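# Transfer the ball into arm2's gutter and rest it

## Task

Get the ball out of the gutter it currently sits in and into arm2's gutter (pouring from one gutter into another is allowed), then leave arm2's gutter lying on its rest bar with the ball inside. The ball stays in a gutter only while the gutter's open end is higher than its handle end; if the handle is held vertical the ball rolls out. Any more than slight movement, lifting, rotation or tilting of the box counts as failure. Failure also results if the ball, while no robot is carrying it, ends up noticeably lower than the table tops, or if anything is knocked or placed outside the work area. Arm bases in metres, with facing angle in degrees counter-clockwise from +x: arm1 x=-1.78 y=+0.21 z=+0.94 facing -2; arm2 x=+0.00 y=-0.15 z=+0.93 facing +93; arm3 x=+1.78 y=-0.16 z=+0.89 facing +178. Finish by opening the gripper and pulling the arm away. The result must stay in place without any robot supporting it.

## Robot and tools

ROBOTS. There are three identical i2rt Big YAM arms, named arm1, arm2 and arm3. Each has six joints, a two-finger gripper and a camera on the wrist. The hand can reach roughly 1.0 m from the joint-1 axis. Joints move at different speeds, so the hand can swing along a wide, curved path between two postures. Loose objects may sometimes get a short shove from outside.

FRAME. Everything uses one shared scene frame. Its origin is on the floor and +z points up. The hand point is midway between the fingertips. The hand's z axis runs along the fingers, and its y axis is the direction in which the fingers open and close.

JOINTS. Each entry gives the range, then in brackets the tolerance for counting as arrived.
- joint1_rad: -2.879..2.879 (±0.045). Yaws the whole arm about its base, positive counter-clockwise seen from above. At 0 the arm points the way its base faces.
- joint2_rad: 0..3.141 (±0.14). Shoulder. At 0 the upper arm lies roughly level and points backward; raising the value lifts it and brings it forward.
- joint3_rad: 0..3.019 (±0.09). Elbow. At 0 it is fully folded; larger values open it.
- joint4_rad: -1.692..1.57 (±0.055). Hand pitch; positive tilts the fingers up.
- joint5_rad: -1.57..1.57 (±0.03). Sideways hand swing; positive goes to the arm's right.
- joint6_rad: -2.094..2.094 (±0.035). Hand roll; positive is clockwise when viewed from behind the hand.
- gripper_m: 0..0.093 (±0.003). Fingertip gap in metres. Grip force is about 50-62 N per pad, lower on some grippers.
With joint1 and joint6 at 0 and the hand level and pointing forward, the wrist camera sits above the hand and looks toward the fingertips.

TOOLS.
execute_actions: "actions" is a list with either zero or one element. That element is an object keyed by arm name ("arm1", "arm2", "arm3"). Under each name goes {"joints": {...}}, which maps joint names to absolute targets: radians for joint1_rad..joint6_rad and metres for gripper_m. These are target positions, not offsets.
- You can include any subset of arms and joints. All named motions start together and may finish at different times.
- A joint or arm you leave out can still be pushing toward an earlier target.
- A single action runs for at most 15 s.
- An unknown key or an out-of-range value rejects the whole call, and nothing moves.
- "cameras" is optional. It lists names from arm1_cam_wrist, arm2_cam_wrist, arm3_cam_wrist, cam_end_1, cam_end_2, cam_gap_1, cam_gap_2, cam_side, cam_top. Omitting it, or passing null or ["all"], returns every camera; [] returns none.
- An empty actions list only reports the current state and images.
Example: {"actions":[{"arm2":{"joints":{"joint1_rad":0.3,"gripper_m":0.05}}}],"cameras":["cam_top"]}.

wait: "seconds" from 0 to 10. It sends no new command; the robots simply keep doing what they were doing. It returns the same output as an empty action.

zoom_image: "camera" plus "region" [x0, y0, x1, y1] in pixels of that camera's most recent full image. (0,0) is the top-left corner, and the region can be at most 504x504. Wrist images are 504x504; room cameras are 672x504.

finished_scene: "scene" takes the integer number of the current scene. It ends the scene permanently and reports whether the task succeeded. Replying without calling any tool ends everything.

RESULTS. Each result reports joint_positions per arm, and a "pictures" line giving the order of the returned images. joint_status says how each commanded joint ended:
- off_target: it stopped short of its target and may still be pushing.
- contact_stop: it stopped on contact and now holds where it stopped.
- time_out: it did not arrive in time. It then keeps its target, or one no farther than 0.375, 0.375, 0.113, 0.225, 0.075, 0.3 rad (joints 1-6) from its current position, and keeps pushing. It will move on its own once the way is clear.
- not_followed: a collision-avoidance check withheld the arm's targets. This comes with a "joint command not followed" line and usually a "cause:" line; the gripper part of the command still runs. The arm may keep retrying those targets on later actions.
- limit_stop_at_motor_heat: the arm stopped because of heat. Send the target again.
on_its_own lists joints that the current call did not command; "held at" is the target the joint is holding, not where it is. MOTOR HOT warns from 85 °C. At 100 °C an OVER-TEMPERATURE FAULT occurs: that arm goes limp and falls until it cools. If a result reports a stop, the remaining motion and finish calls in the same reply are skipped. No state line reports robot-to-robot contact.

CAMERAS. Six room cameras plus the three wrist cameras. Each comes with intrinsics K, distortion D and T_world_to_cam (the scene frame into the camera frame, in metres), in OpenCV conventions. Treat these as approximate: room cameras may be off by a couple of degrees and several millimetres. Wrist-camera poses are computed from joint readings, so their error can be larger.

CAUTIONS.
- Never squeeze two arms together; that ends the run. Hard impacts can too.
- The self/other-arm check can react late and does not cover fingers, gripper housings or wrist cameras.
- The arms do not stop on contact; they keep pushing, sometimes hard. Sustained pushing or holding a load heats the motors, and heat also builds while you think. To release a push, command the joint to its reported position.
- A joint bearing a load may sag. A very small target change may not move a joint at all.
- Avoid dropping, slipping or slamming objects. Keep the box still. Keep the ball at or above table height, and keep the gutter tilted with the open end up while carrying the ball.

Each tool is called after "Emit:" as name(argument=value, ...) on one line, values as JSON.

## Session

Emit:
execute_actions(actions=[])

Scene clock: 0.00 s.
arm1.joint_positions: joint1_rad=+0.567 joint2_rad=+0.577 joint3_rad=+1.511 joint4_rad=-1.561 joint5_rad=-0.093 joint6_rad=-0.327 gripper_m=+0.095
arm1.joint_status: not commanded
arm1.hand: x=-1.6420 y=+0.3106 z=+1.5008 quat_wxyz=(-0.446, +0.390, -0.800, -0.089) (m; scene frame)
arm2.joint_positions: joint1_rad=+0.728 joint2_rad=+0.527 joint3_rad=+1.419 joint4_rad=-1.175 joint5_rad=+0.221 joint6_rad=-0.069 gripper_m=+0.094
arm2.joint_status: not commanded
arm2.hand: x=-0.1137 y=+0.0135 z=+1.5364 quat_wxyz=(-0.332, +0.719, -0.343, -0.505) (m; scene frame)
arm3.joint_positions: joint1_rad=+0.442 joint2_rad=+0.295 joint3_rad=+1.714 joint4_rad=-1.265 joint5_rad=-0.112 joint6_rad=-0.075 gripper_m=+0.095
arm3.joint_status: not commanded
arm3.hand: x=+1.8059 y=-0.1701 z=+1.6093 quat_wxyz=(+0.161, +0.621, +0.195, -0.742) (m; scene frame)
pictures: arm1_cam_wrist, arm2_cam_wrist, arm3_cam_wrist, cam_end_1, cam_end_2, cam_gap_1, cam_gap_2, cam_side, cam_top
Images, in order (width x height): arm1_cam_wrist 504x504, arm2_cam_wrist 504x504, arm3_cam_wrist 504x504, cam_end_1 672x504, cam_end_2 672x504, cam_gap_1 672x504, cam_gap_2 672x504, cam_side 672x504, cam_top 672x504.

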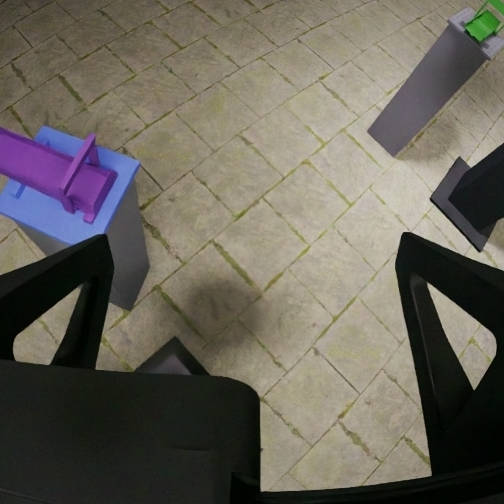

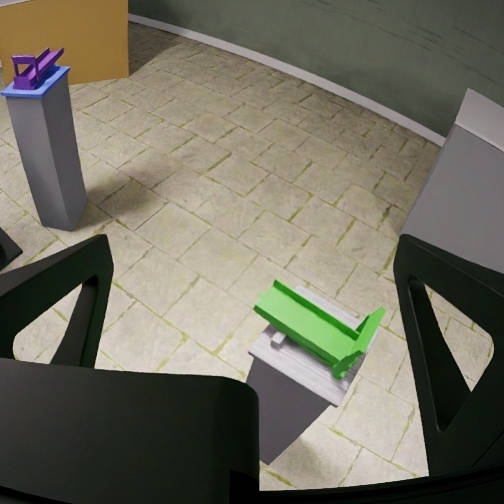

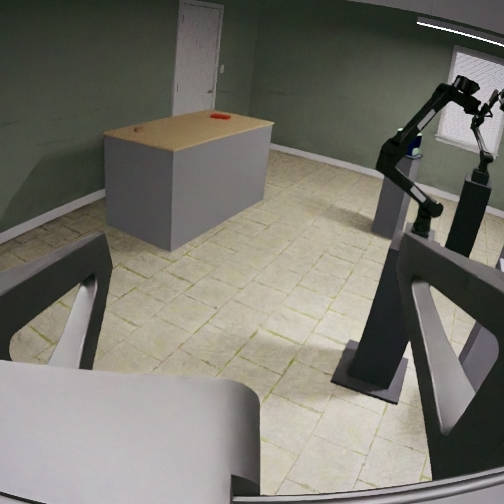

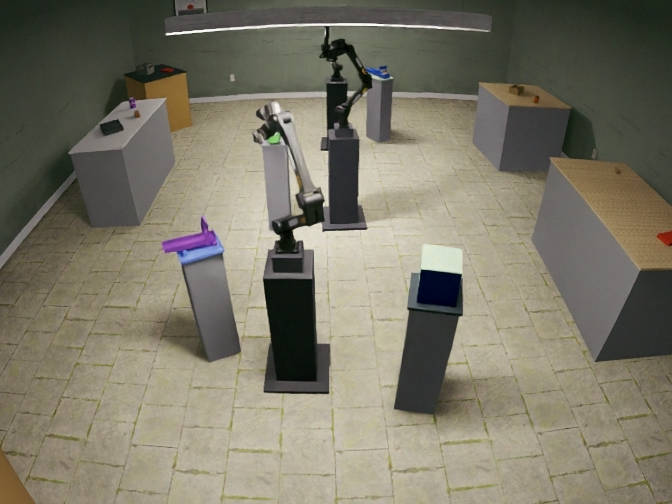

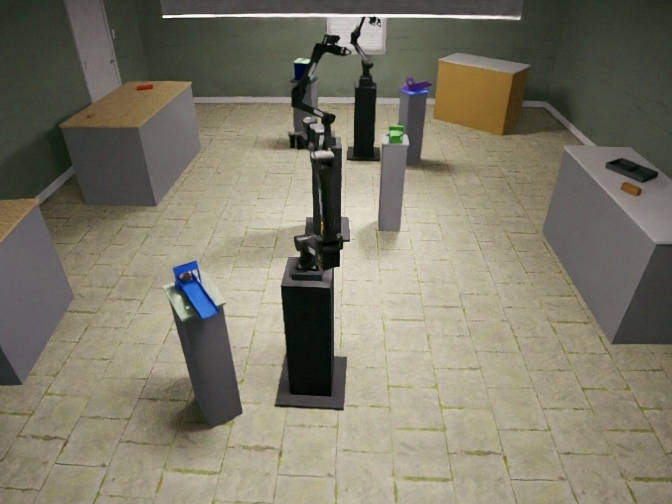

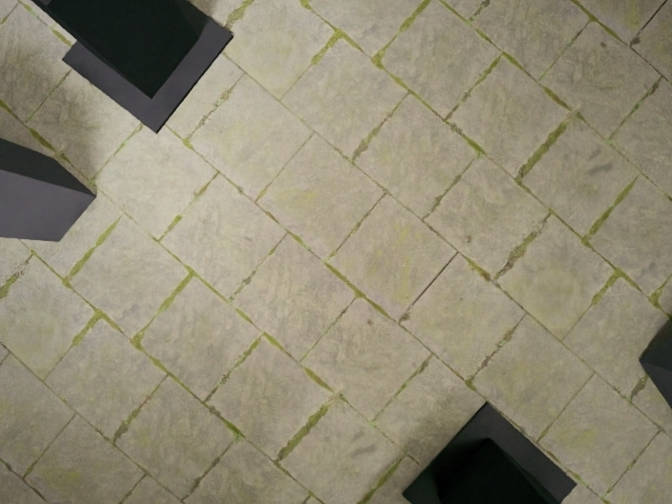

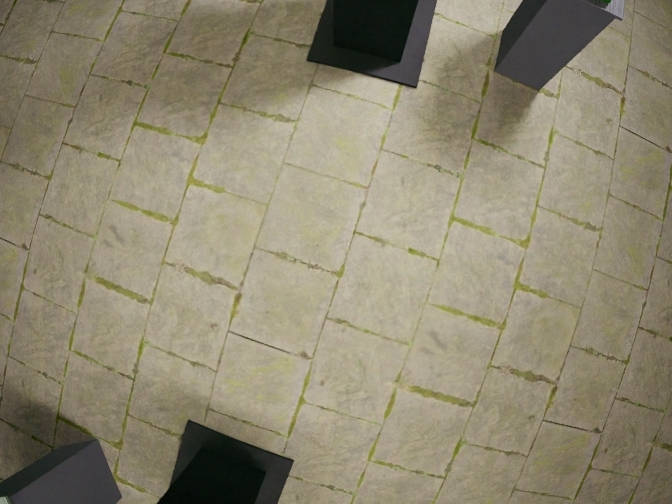

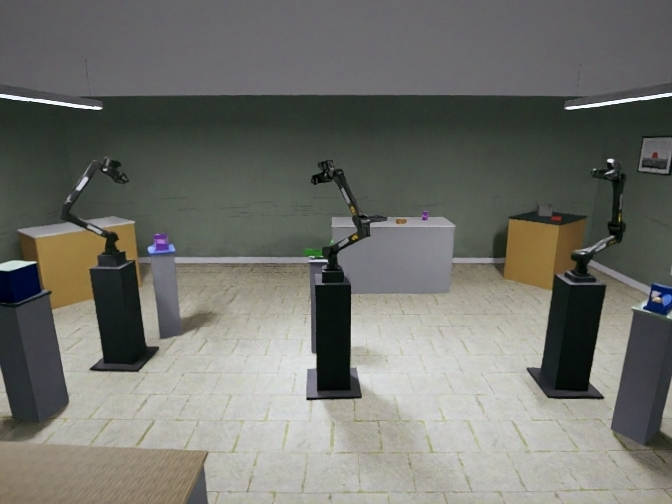

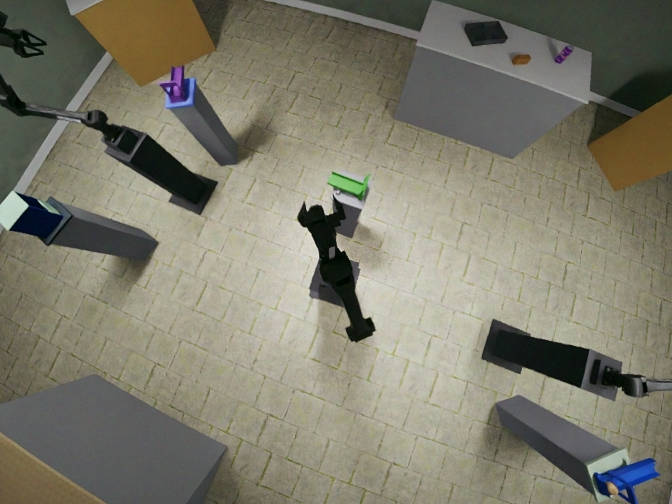

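Emit:
zoom_image(camera="cam_end_2", region=[140,245,260,335])

Emit:
zoom_image(camera="arm2_cam_wrist", region=[230,260,410,420])

Emit:
zoom_image(camera="cam_side", region=[280,150,400,290])

Emit:
execute_actions(actions=[{"arm1":{"joints":{"joint2_rad":1.0,"joint3_rad":1.0,"joint4_rad":0,"joint5_rad":0}},"arm2":{"joints":{"joint1_rad":0,"joint2_rad":1.3,"joint3_rad":1.3,"joint4_rad":-1.3,"joint5_rad":0,"joint6_rad":0}},"arm3":{"joints":{"joint1_rad":1.5,"joint2_rad":1.57,"joint3_rad":1.57,"joint4_rad":-1.57,"joint5_rad":0,"joint6_rad":0}}}], cameras=["arm2_cam_wrist","arm3_cam_wrist","cam_side"])

Region (140, 245, 260, 335) of cam_end_2's 672x504 image, scaled by 4.200, with more detail than that image has; it fills the top 378 rows of this view, and the rest is white.

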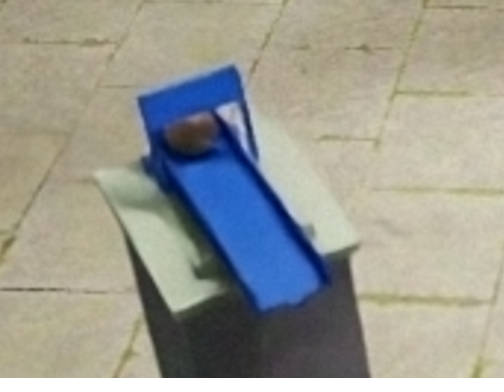

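Region (230, 260, 410, 420) of arm2_cam_wrist's 504x504 image, scaled by 2.800, with more detail than that image has.

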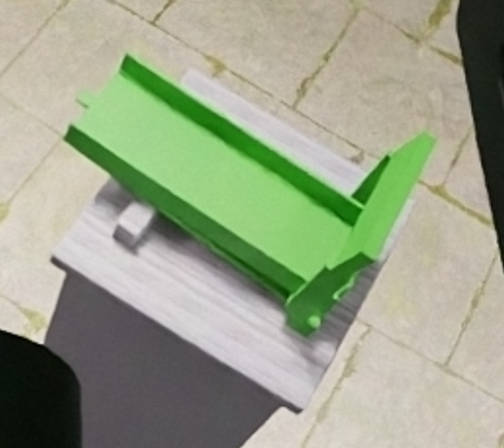

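Region (280, 150, 400, 290) of cam_side's 672x504 image, scaled by 3.600, with more detail than that image has; it fills the left 432 columns of this view, and the rest is white.

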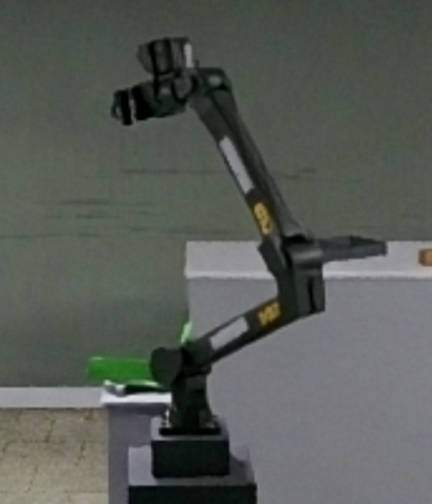

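Scene clock: 2.17 s.
arm1.joint_positions: joint1_rad=+0.567 joint2_rad=+0.997 joint3_rad=+0.980 joint4_rad=-0.018 joint5_rad=-0.004 joint6_rad=-0.327 gripper_m=+0.095
arm1.joint_status: all done
arm1.hand: x=-1.3471 y=+0.4677 z=+1.4126 quat_wxyz=(-0.689, +0.301, -0.655, -0.074) (m; scene frame)
arm2.joint_positions: joint1_rad=+0.000 joint2_rad=+1.306 joint3_rad=+1.298 joint4_rad=-1.291 joint5_rad=+0.000 joint6_rad=-0.011 gripper_m=+0.094
arm2.joint_status: all done
arm2.hand: x=-0.0202 y=+0.2808 z=+1.2017 quat_wxyz=(-0.096, +0.720, -0.680, -0.098) (m; scene frame)
arm3.joint_positions: joint1_rad=+1.507 joint2_rad=+1.571 joint3_rad=+1.558 joint4_rad=-1.554 joint5_rad=+0.002 joint6_rad=-0.009 gripper_m=+0.095
arm3.joint_status: all done
arm3.hand: x=+1.7319 y=-0.6318 z=+1.1471 quat_wxyz=(+0.001, +0.738, +0.674, -0.002) (m; scene frame)
pictures: arm2_cam_wrist, arm3_cam_wrist, cam_side
camera_calibration (this result's frames):
arm2_cam_wrist: T_world_to_cam=[[0.997831, 0.063984, -0.0154409, 0.0256427], [0.0654849, -0.941368, 0.330964, -0.123441], [0.00664084, -0.331258, -0.943517, 1.34868], [0, 0, 0, 1]] pos_world=[-0.02646, 0.328917, 1.31375]
arm3_cam_wrist: T_world_to_cam=[[-0.996477, 0.0835859, 0.00684116, 1.77076], [0.0720314, 0.811237, 0.580263, -0.271611], [0.042952, 0.578712, -0.8144, 1.34981], [0, 0, 0, 1]] pos_world=[1.7261, -0.708818, 1.24477]
Images, in order (width x height): arm2_cam_wrist 504x504, arm3_cam_wrist 504x504, cam_side 672x504.

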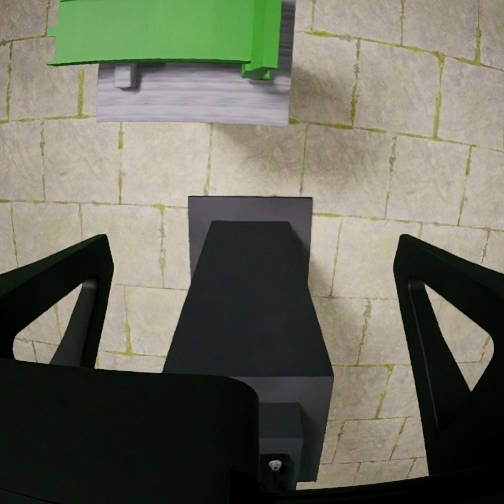

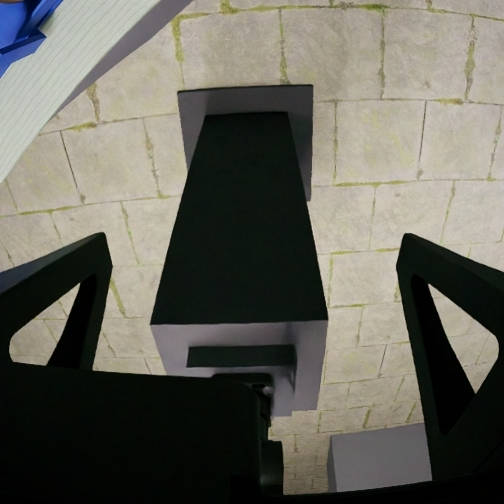

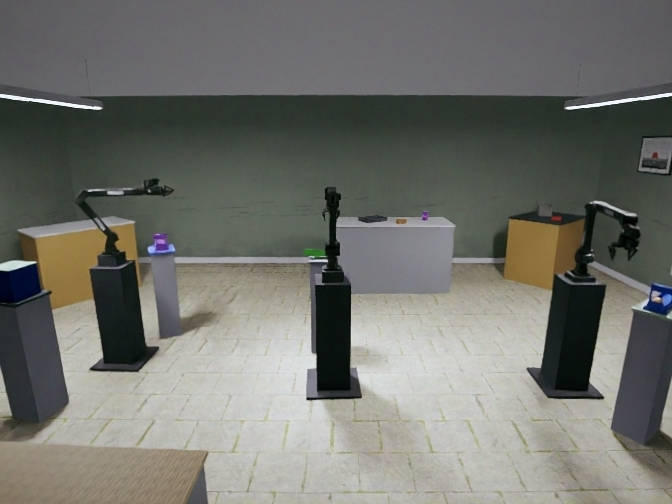

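Emit:
execute_actions(actions=[{"arm2":{"joints":{"joint1_rad":-0.065,"joint2_rad":1.873,"joint3_rad":1.76,"joint4_rad":-1.44,"joint5_rad":-0.17}},"arm3":{"joints":{"joint1_rad":1.77,"joint2_rad":1.93,"joint3_rad":1.95,"joint4_rad":-1.57,"joint5_rad":-0.17,"joint6_rad":-0.3}}}], cameras=["arm2_cam_wrist","arm3_cam_wrist","cam_side","cam_end_2"])

Scene clock: 4.80 s.
arm1.joint_positions: joint1_rad=+0.567 joint2_rad=+0.997 joint3_rad=+0.980 joint4_rad=-0.018 joint5_rad=-0.004 joint6_rad=-0.327 gripper_m=+0.095
arm1.joint_status: not commanded
arm1.hand: x=-1.3471 y=+0.4677 z=+1.4126 quat_wxyz=(-0.689, +0.301, -0.655, -0.074) (m; scene frame)
arm2.joint_positions: joint1_rad=-0.061 joint2_rad=+1.878 joint3_rad=+1.710 joint4_rad=-1.431 joint5_rad=-0.167 joint6_rad=-0.011 gripper_m=+0.094
arm2.joint_status: all done
arm2.hand: x=-0.0203 y=+0.4167 z=+1.0925 quat_wxyz=(+0.067, +0.703, -0.707, -0.051) (m; scene frame)
arm3.joint_positions: joint1_rad=+1.768 joint2_rad=+1.944 joint3_rad=+1.892 joint4_rad=-1.561 joint5_rad=-0.169 joint6_rad=-0.289 gripper_m=+0.095
arm3.joint_status: all done
arm3.hand: x=+1.9030 y=-0.7437 z=+1.0846 quat_wxyz=(+0.050, +0.531, +0.843, +0.071) (m; scene frame)
pictures: arm2_cam_wrist, arm3_cam_wrist, cam_end_2, cam_side
camera_calibration (this result's frames):
arm2_cam_wrist: T_world_to_cam=[[0.982388, -0.00639468, -0.186745, 0.231506], [0.105555, -0.805681, 0.582869, -0.290228], [-0.154184, -0.592316, -0.790816, 1.22931], [0, 0, 0, 1]] pos_world=[-0.00725361, 0.495788, 1.18455]
arm3_cam_wrist: T_world_to_cam=[[-0.885884, -0.432589, -0.167561, 1.54584], [-0.445549, 0.69278, 0.567047, 0.754342], [-0.129215, 0.576994, -0.806462, 1.67407], [0, 0, 0, 1]] pos_world=[1.92185, -0.819811, 1.18135]
Images, in order (width x height): arm2_cam_wrist 504x504, arm3_cam_wrist 504x504, cam_end_2 672x504, cam_side 672x504.

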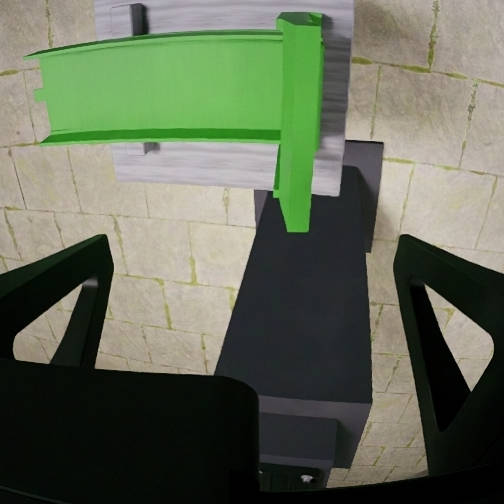

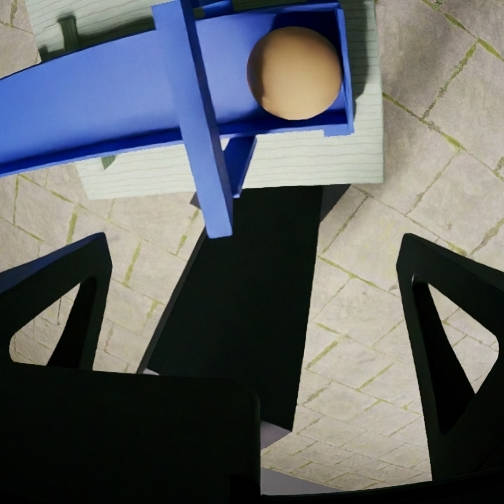

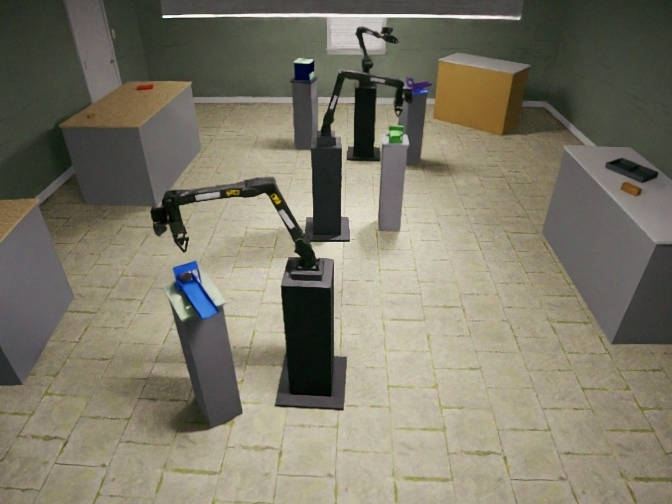

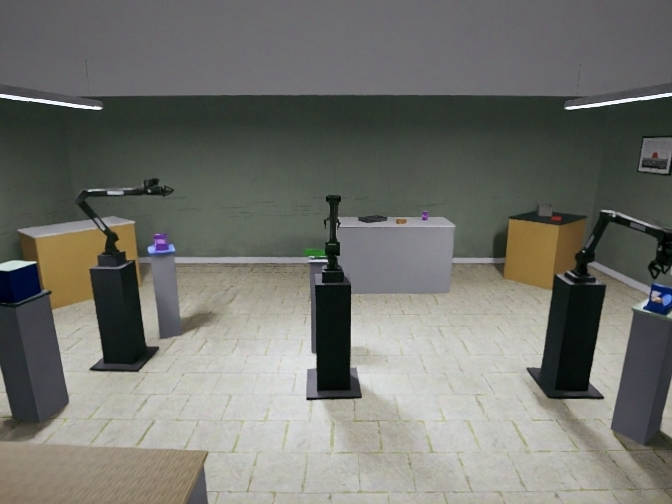

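Emit:
execute_actions(actions=[{"arm2":{"joints":{"joint2_rad":1.93,"joint3_rad":1.62,"joint4_rad":-1.24}},"arm3":{"joints":{"joint1_rad":1.86,"joint2_rad":1.94,"joint3_rad":1.8,"joint4_rad":-1.41,"joint5_rad":-0.13,"joint6_rad":-0.39,"gripper_m":0.07}}}], cameras=["arm2_cam_wrist","arm3_cam_wrist"])

Emit:
execute_actions(actions=[{"arm2":{"joints":{"joint2_rad":1.97,"joint3_rad":1.53,"joint4_rad":-1.11}},"arm3":{"joints":{"joint2_rad":1.975,"joint3_rad":1.71,"joint4_rad":-1.27}}}], cameras=["arm2_cam_wrist","arm3_cam_wrist","cam_side","cam_end_2"])

Emit:
zoom_image(camera="cam_end_2", region=[140,225,260,335])

Emit:
zoom_image(camera="cam_end_2", region=[365,95,425,155])

Scene clock: 6.43 s.
arm1.joint_positions: joint1_rad=+0.567 joint2_rad=+0.997 joint3_rad=+0.980 joint4_rad=-0.018 joint5_rad=-0.004 joint6_rad=-0.327 gripper_m=+0.095
arm1.joint_status: not commanded
arm1.hand: x=-1.3471 y=+0.4677 z=+1.4126 quat_wxyz=(-0.689, +0.301, -0.655, -0.074) (m; scene frame)
arm2.joint_positions: joint1_rad=-0.061 joint2_rad=+1.932 joint3_rad=+1.624 joint4_rad=-1.251 joint5_rad=-0.167 joint6_rad=-0.011 gripper_m=+0.094
arm2.joint_status: all done
arm2.hand: x=-0.0200 y=+0.4323 z=+1.0302 quat_wxyz=(+0.052, +0.704, -0.705, -0.065) (m; scene frame)
arm3.joint_positions: joint1_rad=+1.864 joint2_rad=+1.944 joint3_rad=+1.793 joint4_rad=-1.428 joint5_rad=-0.133 joint6_rad=-0.379 gripper_m=+0.070
arm3.joint_status: all done
arm3.hand: x=+1.9537 y=-0.7353 z=+1.0461 quat_wxyz=(+0.048, +0.450, +0.891, +0.047) (m; scene frame)
pictures: arm2_cam_wrist, arm3_cam_wrist
camera_calibration (this result's frames):
arm2_cam_wrist: T_world_to_cam=[[0.982493, 0.00111278, -0.186295, 0.215993], [0.105264, -0.82837, 0.550202, -0.197949], [-0.153709, -0.56018, -0.813985, 1.19929], [0, 0, 0, 1]] pos_world=[-0.00703216, 0.507606, 1.12536]
arm3_cam_wrist: T_world_to_cam=[[-0.793068, -0.597341, -0.11928, 1.235], [-0.555843, 0.629577, 0.542836, 0.987243], [-0.249162, 0.496807, -0.831325, 1.84607], [0, 0, 0, 1]] pos_world=[1.98816, -0.800972, 1.14608]
Images, in order (width x height): arm2_cam_wrist 504x504, arm3_cam_wrist 504x504.

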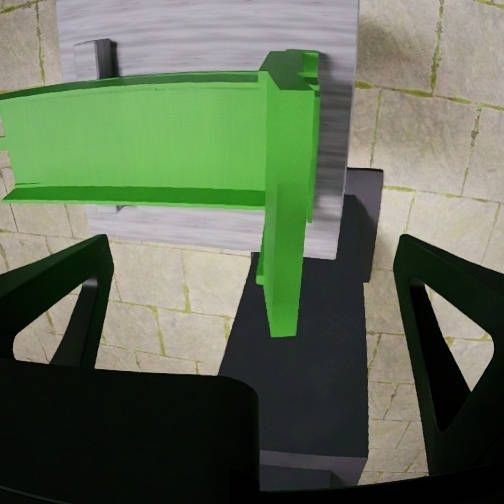

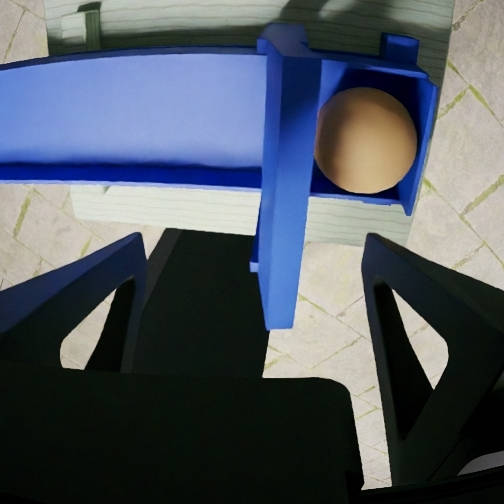

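Scene clock: 7.37 s.
arm1.joint_positions: joint1_rad=+0.567 joint2_rad=+0.997 joint3_rad=+0.980 joint4_rad=-0.018 joint5_rad=-0.004 joint6_rad=-0.327 gripper_m=+0.095
arm1.joint_status: not commanded
arm1.hand: x=-1.3471 y=+0.4677 z=+1.4126 quat_wxyz=(-0.689, +0.301, -0.655, -0.074) (m; scene frame)
arm2.joint_positions: joint1_rad=-0.061 joint2_rad=+1.969 joint3_rad=+1.535 joint4_rad=-1.120 joint5_rad=-0.167 joint6_rad=-0.011 gripper_m=+0.094
arm2.joint_status: all done
arm2.hand: x=-0.0200 y=+0.4282 z=+0.9779 quat_wxyz=(+0.051, +0.704, -0.705, -0.067) (m; scene frame)
arm3.joint_positions: joint1_rad=+1.864 joint2_rad=+1.973 joint3_rad=+1.706 joint4_rad=-1.288 joint5_rad=-0.133 joint6_rad=-0.380 gripper_m=+0.070
arm3.joint_status: all done
arm3.hand: x=+1.9553 y=-0.7414 z=+0.9971 quat_wxyz=(+0.056, +0.449, +0.891, +0.037) (m; scene frame)
pictures: arm2_cam_wrist, arm3_cam_wrist, cam_end_2, cam_side
camera_calibration (this result's frames):
arm2_cam_wrist: T_world_to_cam=[[0.982505, 0.00196947, -0.186224, 0.20584], [0.105232, -0.830879, 0.546411, -0.167838], [-0.153654, -0.556449, -0.816551, 1.15538], [0, 0, 0, 1]] pos_world=[-0.00704889, 0.50305, 1.07346]
arm3_cam_wrist: T_world_to_cam=[[-0.792128, -0.60038, -0.109894, 1.21336], [-0.559442, 0.642195, 0.524033, 1.05374], [-0.244046, 0.47658, -0.844579, 1.79695], [0, 0, 0, 1]] pos_world=[1.98918, -0.804615, 1.09881]
Images, in order (width x height): arm2_cam_wrist 504x504, arm3_cam_wrist 504x504, cam_end_2 672x504, cam_side 672x504.

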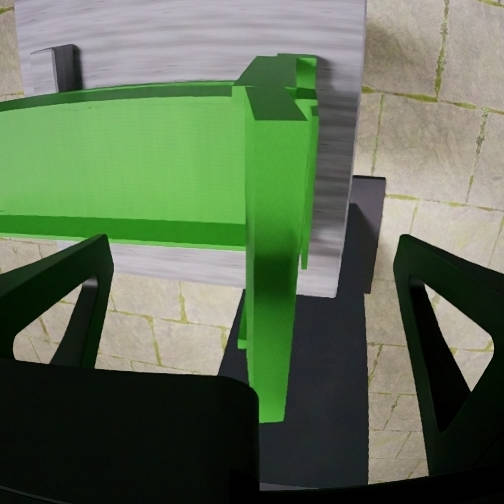

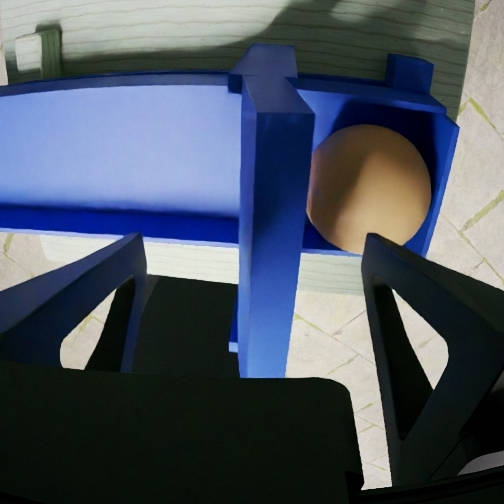

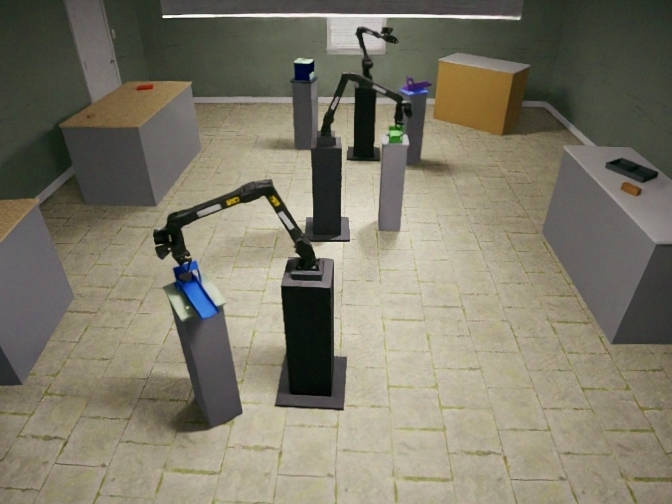

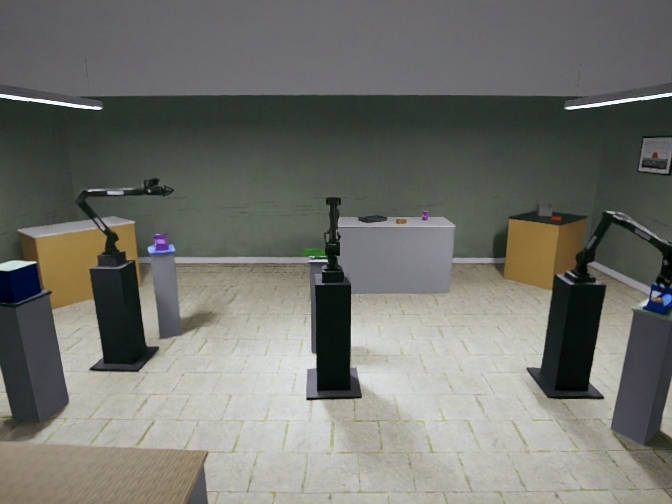

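Region (140, 225, 260, 335) of cam_end_2's 672x504 image, scaled by 4.200, with more detail than that image has; it fills the top 462 rows of this view, and the rest is white.

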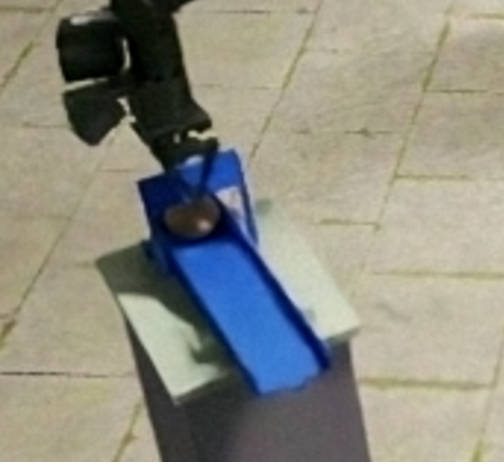

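Region (365, 95, 425, 155) of cam_end_2's 672x504 image, scaled by 8.400, with more detail than that image has.

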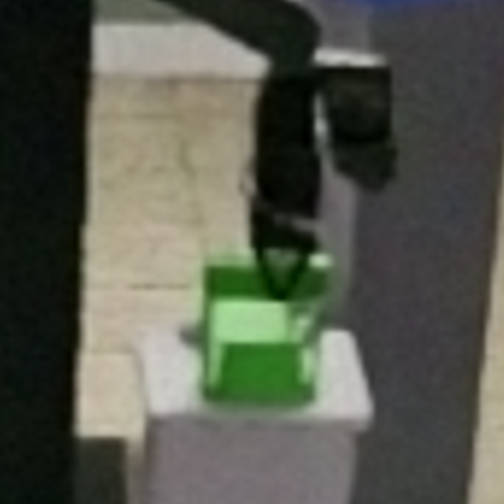

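Emit:
execute_actions(actions=[{"arm2":{"joints":{"joint1_rad":-0.09,"joint5_rad":-0.21,"joint2_rad":1.985,"joint3_rad":1.5,"joint4_rad":-1.08}},"arm3":{"joints":{"joint1_rad":1.835,"joint5_rad":-0.19,"joint2_rad":1.985,"joint3_rad":1.69,"joint4_rad":-1.29}}}], cameras=["arm2_cam_wrist","arm3_cam_wrist"])

Emit:
execute_actions(actions=[{"arm2":{"joints":{"gripper_m":0}},"arm3":{"joints":{"gripper_m":0}}}], cameras=["arm2_cam_wrist","arm3_cam_wrist"])

Scene clock: 8.47 s.
arm1.joint_positions: joint1_rad=+0.567 joint2_rad=+0.997 joint3_rad=+0.980 joint4_rad=-0.018 joint5_rad=-0.004 joint6_rad=-0.327 gripper_m=+0.095
arm1.joint_status: not commanded
arm1.hand: x=-1.3471 y=+0.4677 z=+1.4126 quat_wxyz=(-0.689, +0.301, -0.655, -0.074) (m; scene frame)
arm2.joint_positions: joint1_rad=-0.082 joint2_rad=+1.971 joint3_rad=+1.508 joint4_rad=-1.091 joint5_rad=-0.207 joint6_rad=-0.011 gripper_m=+0.094
arm2.joint_status: all done
arm2.hand: x=-0.0146 y=+0.4249 z=+0.9687 quat_wxyz=(+0.063, +0.695, -0.711, -0.082) (m; scene frame)
arm3.joint_positions: joint1_rad=+1.836 joint2_rad=+1.973 joint3_rad=+1.690 joint4_rad=-1.288 joint5_rad=-0.186 joint6_rad=-0.380 gripper_m=+0.070
arm3.joint_status: all done
arm3.hand: x=+1.9466 y=-0.7384 z=+0.9924 quat_wxyz=(+0.071, +0.460, +0.883, +0.060) (m; scene frame)
pictures: arm2_cam_wrist, arm3_cam_wrist
camera_calibration (this result's frames):
arm2_cam_wrist: T_world_to_cam=[[0.974176, -0.0173707, -0.225121, 0.244614], [0.110071, -0.834004, 0.540668, -0.159185], [-0.197144, -0.551485, -0.810554, 1.13829], [0, 0, 0, 1]] pos_world=[0.00363165, 0.499238, 1.06378]
arm3_cam_wrist: T_world_to_cam=[[-0.801634, -0.574687, -0.164673, 1.29954], [-0.566635, 0.642631, 0.515704, 1.07198], [-0.190544, 0.506716, -0.840793, 1.70386], [0, 0, 0, 1]] pos_world=[1.97384, -0.805429, 1.09377]
Images, in order (width x height): arm2_cam_wrist 504x504, arm3_cam_wrist 504x504.

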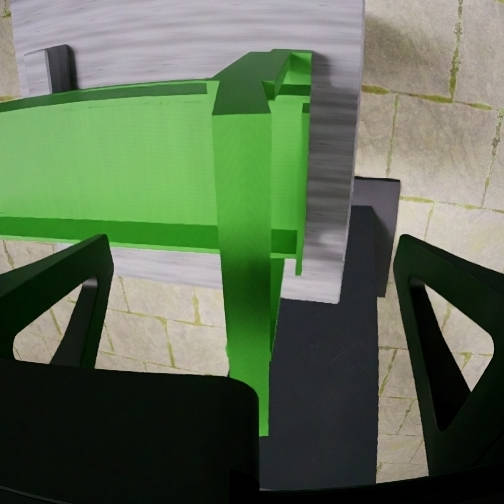

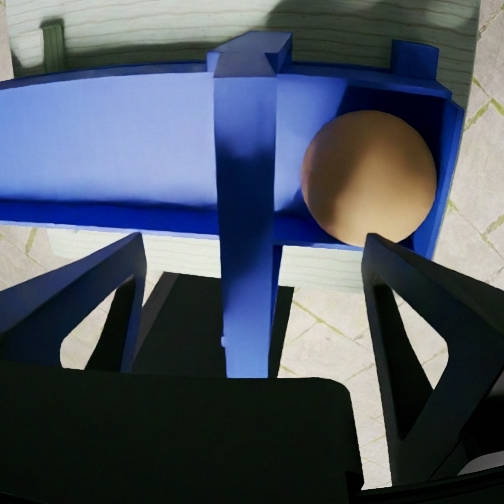

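Scene clock: 9.20 s.
arm1.joint_positions: joint1_rad=+0.567 joint2_rad=+0.997 joint3_rad=+0.980 joint4_rad=-0.018 joint5_rad=-0.004 joint6_rad=-0.327 gripper_m=+0.095
arm1.joint_status: not commanded
arm1.hand: x=-1.3471 y=+0.4677 z=+1.4126 quat_wxyz=(-0.689, +0.301, -0.655, -0.074) (m; scene frame)
arm2.joint_positions: joint1_rad=-0.083 joint2_rad=+1.971 joint3_rad=+1.508 joint4_rad=-1.090 joint5_rad=-0.216 joint6_rad=-0.010 gripper_m=+0.011
arm2.joint_status: gripper_m off_target (ended at +0.011, target +0.000)
arm2.hand: x=-0.0156 y=+0.4250 z=+0.9690 quat_wxyz=(+0.066, +0.695, -0.711, -0.085) (m; scene frame)
arm3.joint_positions: joint1_rad=+1.835 joint2_rad=+1.973 joint3_rad=+1.690 joint4_rad=-1.288 joint5_rad=-0.195 joint6_rad=-0.382 gripper_m=+0.012
arm3.joint_status: gripper_m off_target (ended at +0.012, target +0.000)
arm3.hand: x=+1.9477 y=-0.7381 z=+0.9927 quat_wxyz=(+0.075, +0.459, +0.883, +0.063) (m; scene frame)
pictures: arm2_cam_wrist, arm3_cam_wrist
camera_calibration (this result's frames):
arm2_cam_wrist: T_world_to_cam=[[0.972237, -0.0181601, -0.233294, 0.25385], [0.113805, -0.834434, 0.539229, -0.157484], [-0.204461, -0.550808, -0.809201, 1.13671], [0, 0, 0, 1]] pos_world=[0.00353385, 0.49931, 1.06397]
arm3_cam_wrist: T_world_to_cam=[[-0.798981, -0.575844, -0.1733, 1.30321], [-0.572623, 0.640513, 0.511708, 1.0863], [-0.183663, 0.508081, -0.8415, 1.69247], [0, 0, 0, 1]] pos_world=[1.97413, -0.805257, 1.09419]
Images, in order (width x height): arm2_cam_wrist 504x504, arm3_cam_wrist 504x504.

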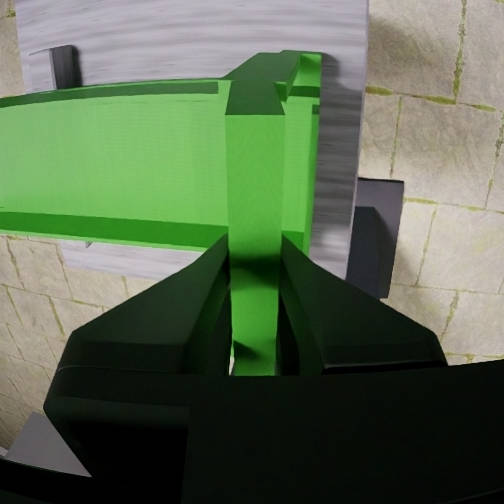

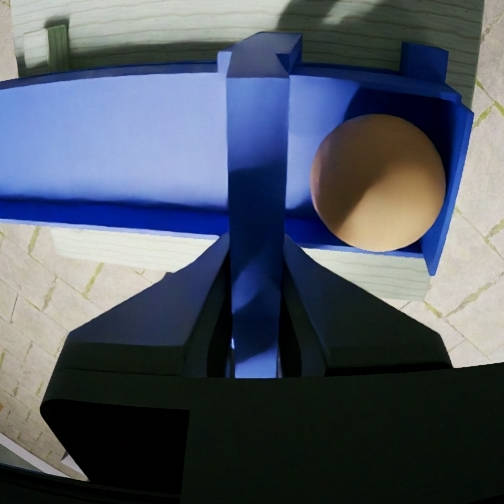

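Emit:
execute_actions(actions=[{"arm2":{"joints":{"joint5_rad":-0.3,"joint2_rad":1.9,"joint3_rad":1.6,"joint4_rad":-1.22}},"arm3":{"joints":{"joint5_rad":-0.32,"joint2_rad":1.9,"joint3_rad":1.78,"joint4_rad":-1.43}}}], cameras=["arm2_cam_wrist","arm3_cam_wrist"])

Emit:
execute_actions(actions=[{"arm2":{"joints":{"joint5_rad":-0.4,"joint2_rad":1.7,"joint3_rad":1.6,"joint4_rad":-1.2}},"arm3":{"joints":{"joint5_rad":-0.45,"joint6_rad":0,"joint2_rad":1.7,"joint3_rad":1.75,"joint4_rad":-1.4}}}], cameras=["arm2_cam_wrist","arm3_cam_wrist","cam_side","cam_end_2"])

Scene clock: 10.50 s.
arm1.joint_positions: joint1_rad=+0.567 joint2_rad=+0.997 joint3_rad=+0.980 joint4_rad=-0.018 joint5_rad=-0.004 joint6_rad=-0.327 gripper_m=+0.095
arm1.joint_status: not commanded
arm1.hand: x=-1.3471 y=+0.4677 z=+1.4126 quat_wxyz=(-0.689, +0.301, -0.655, -0.074) (m; scene frame)
arm2.joint_positions: joint1_rad=-0.084 joint2_rad=+1.900 joint3_rad=+1.554 joint4_rad=-1.211 joint5_rad=-0.294 joint6_rad=-0.010 gripper_m=+0.011
arm2.joint_status: all done
arm2.hand: x=-0.0285 y=+0.4183 z=+1.0274 quat_wxyz=(+0.095, +0.691, -0.708, -0.112) (m; scene frame)
arm3.joint_positions: joint1_rad=+1.834 joint2_rad=+1.947 joint3_rad=+1.713 joint4_rad=-1.412 joint5_rad=-0.311 joint6_rad=-0.383 gripper_m=+0.012
arm3.joint_status: all done
arm3.hand: x=+1.9607 y=-0.7131 z=+1.0219 quat_wxyz=(+0.095, +0.461, +0.873, +0.128) (m; scene frame)
pictures: arm2_cam_wrist, arm3_cam_wrist
camera_calibration (this result's frames):
arm2_cam_wrist: T_world_to_cam=[[0.9509, -0.0181371, -0.308966, 0.357051], [0.156243, -0.833607, 0.5298, -0.182509], [-0.267165, -0.55206, -0.789843, 1.1565], [0, 0, 0, 1]] pos_world=[-0.00202594, 0.492796, 1.12047]
arm3_cam_wrist: T_world_to_cam=[[-0.778918, -0.548033, -0.304873, 1.44803], [-0.618819, 0.592799, 0.515414, 1.11564], [-0.101736, 0.590126, -0.800875, 1.56311], [0, 0, 0, 1]] pos_world=[1.9773, -0.790213, 1.1183]
Images, in order (width x height): arm2_cam_wrist 504x504, arm3_cam_wrist 504x504.

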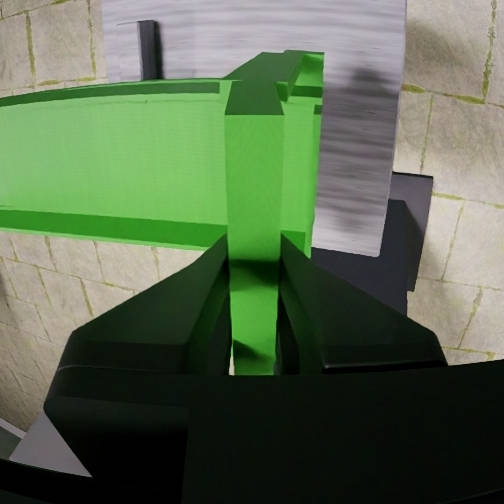

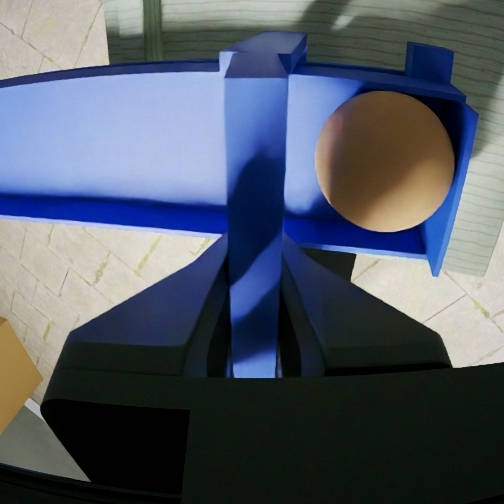

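Scene clock: 11.90 s.
arm1.joint_positions: joint1_rad=+0.567 joint2_rad=+0.997 joint3_rad=+0.980 joint4_rad=-0.018 joint5_rad=-0.004 joint6_rad=-0.327 gripper_m=+0.095
arm1.joint_status: not commanded
arm1.hand: x=-1.3471 y=+0.4677 z=+1.4126 quat_wxyz=(-0.689, +0.301, -0.655, -0.074) (m; scene frame)
arm2.joint_positions: joint1_rad=-0.084 joint2_rad=+1.704 joint3_rad=+1.563 joint4_rad=-1.211 joint5_rad=-0.395 joint6_rad=-0.010 gripper_m=+0.011
arm2.joint_status: all done
arm2.hand: x=-0.0450 y=+0.4156 z=+1.1452 quat_wxyz=(+0.055, +0.696, -0.683, -0.217) (m; scene frame)
arm3.joint_positions: joint1_rad=+1.834 joint2_rad=+1.700 joint3_rad=+1.713 joint4_rad=-1.412 joint5_rad=-0.442 joint6_rad=-0.012 gripper_m=+0.012
arm3.joint_status: all done
arm3.hand: x=+1.9768 y=-0.6900 z=+1.1656 quat_wxyz=(+0.203, +0.586, +0.776, +0.118) (m; scene frame)
pictures: arm2_cam_wrist, arm3_cam_wrist, cam_end_2, cam_side
camera_calibration (this result's frames):
arm2_cam_wrist: T_world_to_cam=[[0.918091, 0.0672867, -0.390617, 0.465602], [0.206984, -0.921832, 0.327694, 0.0257724], [-0.338034, -0.381704, -0.860253, 1.25024], [0, 0, 0, 1]] pos_world=[-0.0101751, 0.469652, 1.24895]
arm3_cam_wrist: T_world_to_cam=[[-0.862368, -0.292645, -0.413135, 1.98435], [-0.453803, 0.808591, 0.374491, 1.02476], [0.224464, 0.510431, -0.830106, 1.00046], [0, 0, 0, 1]] pos_world=[1.95171, -0.758566, 1.26652]
Images, in order (width x height): arm2_cam_wrist 504x504, arm3_cam_wrist 504x504, cam_end_2 672x504, cam_side 672x504.

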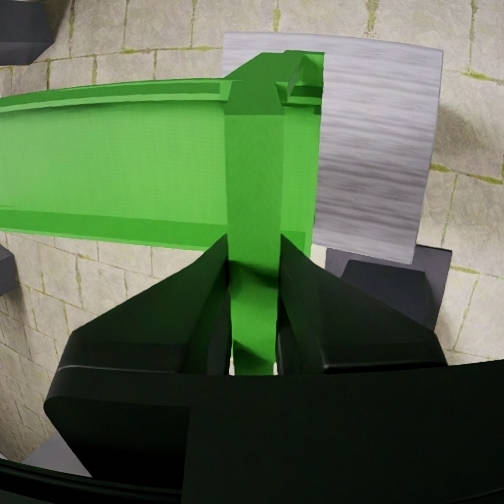

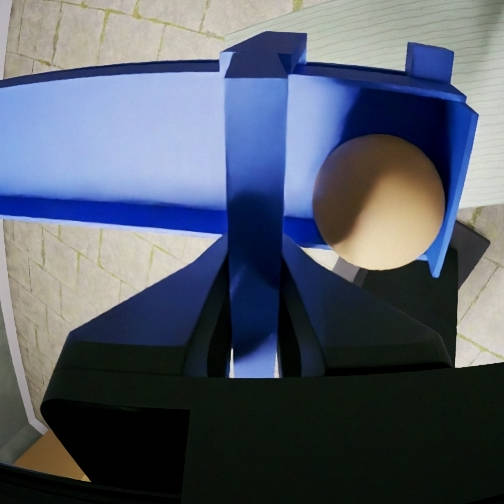

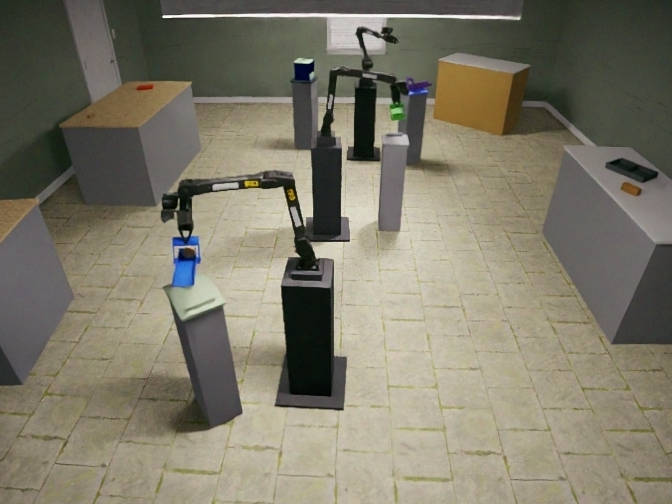

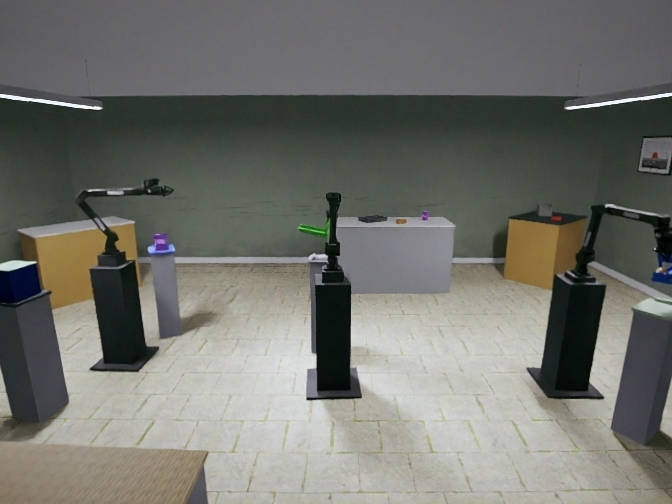

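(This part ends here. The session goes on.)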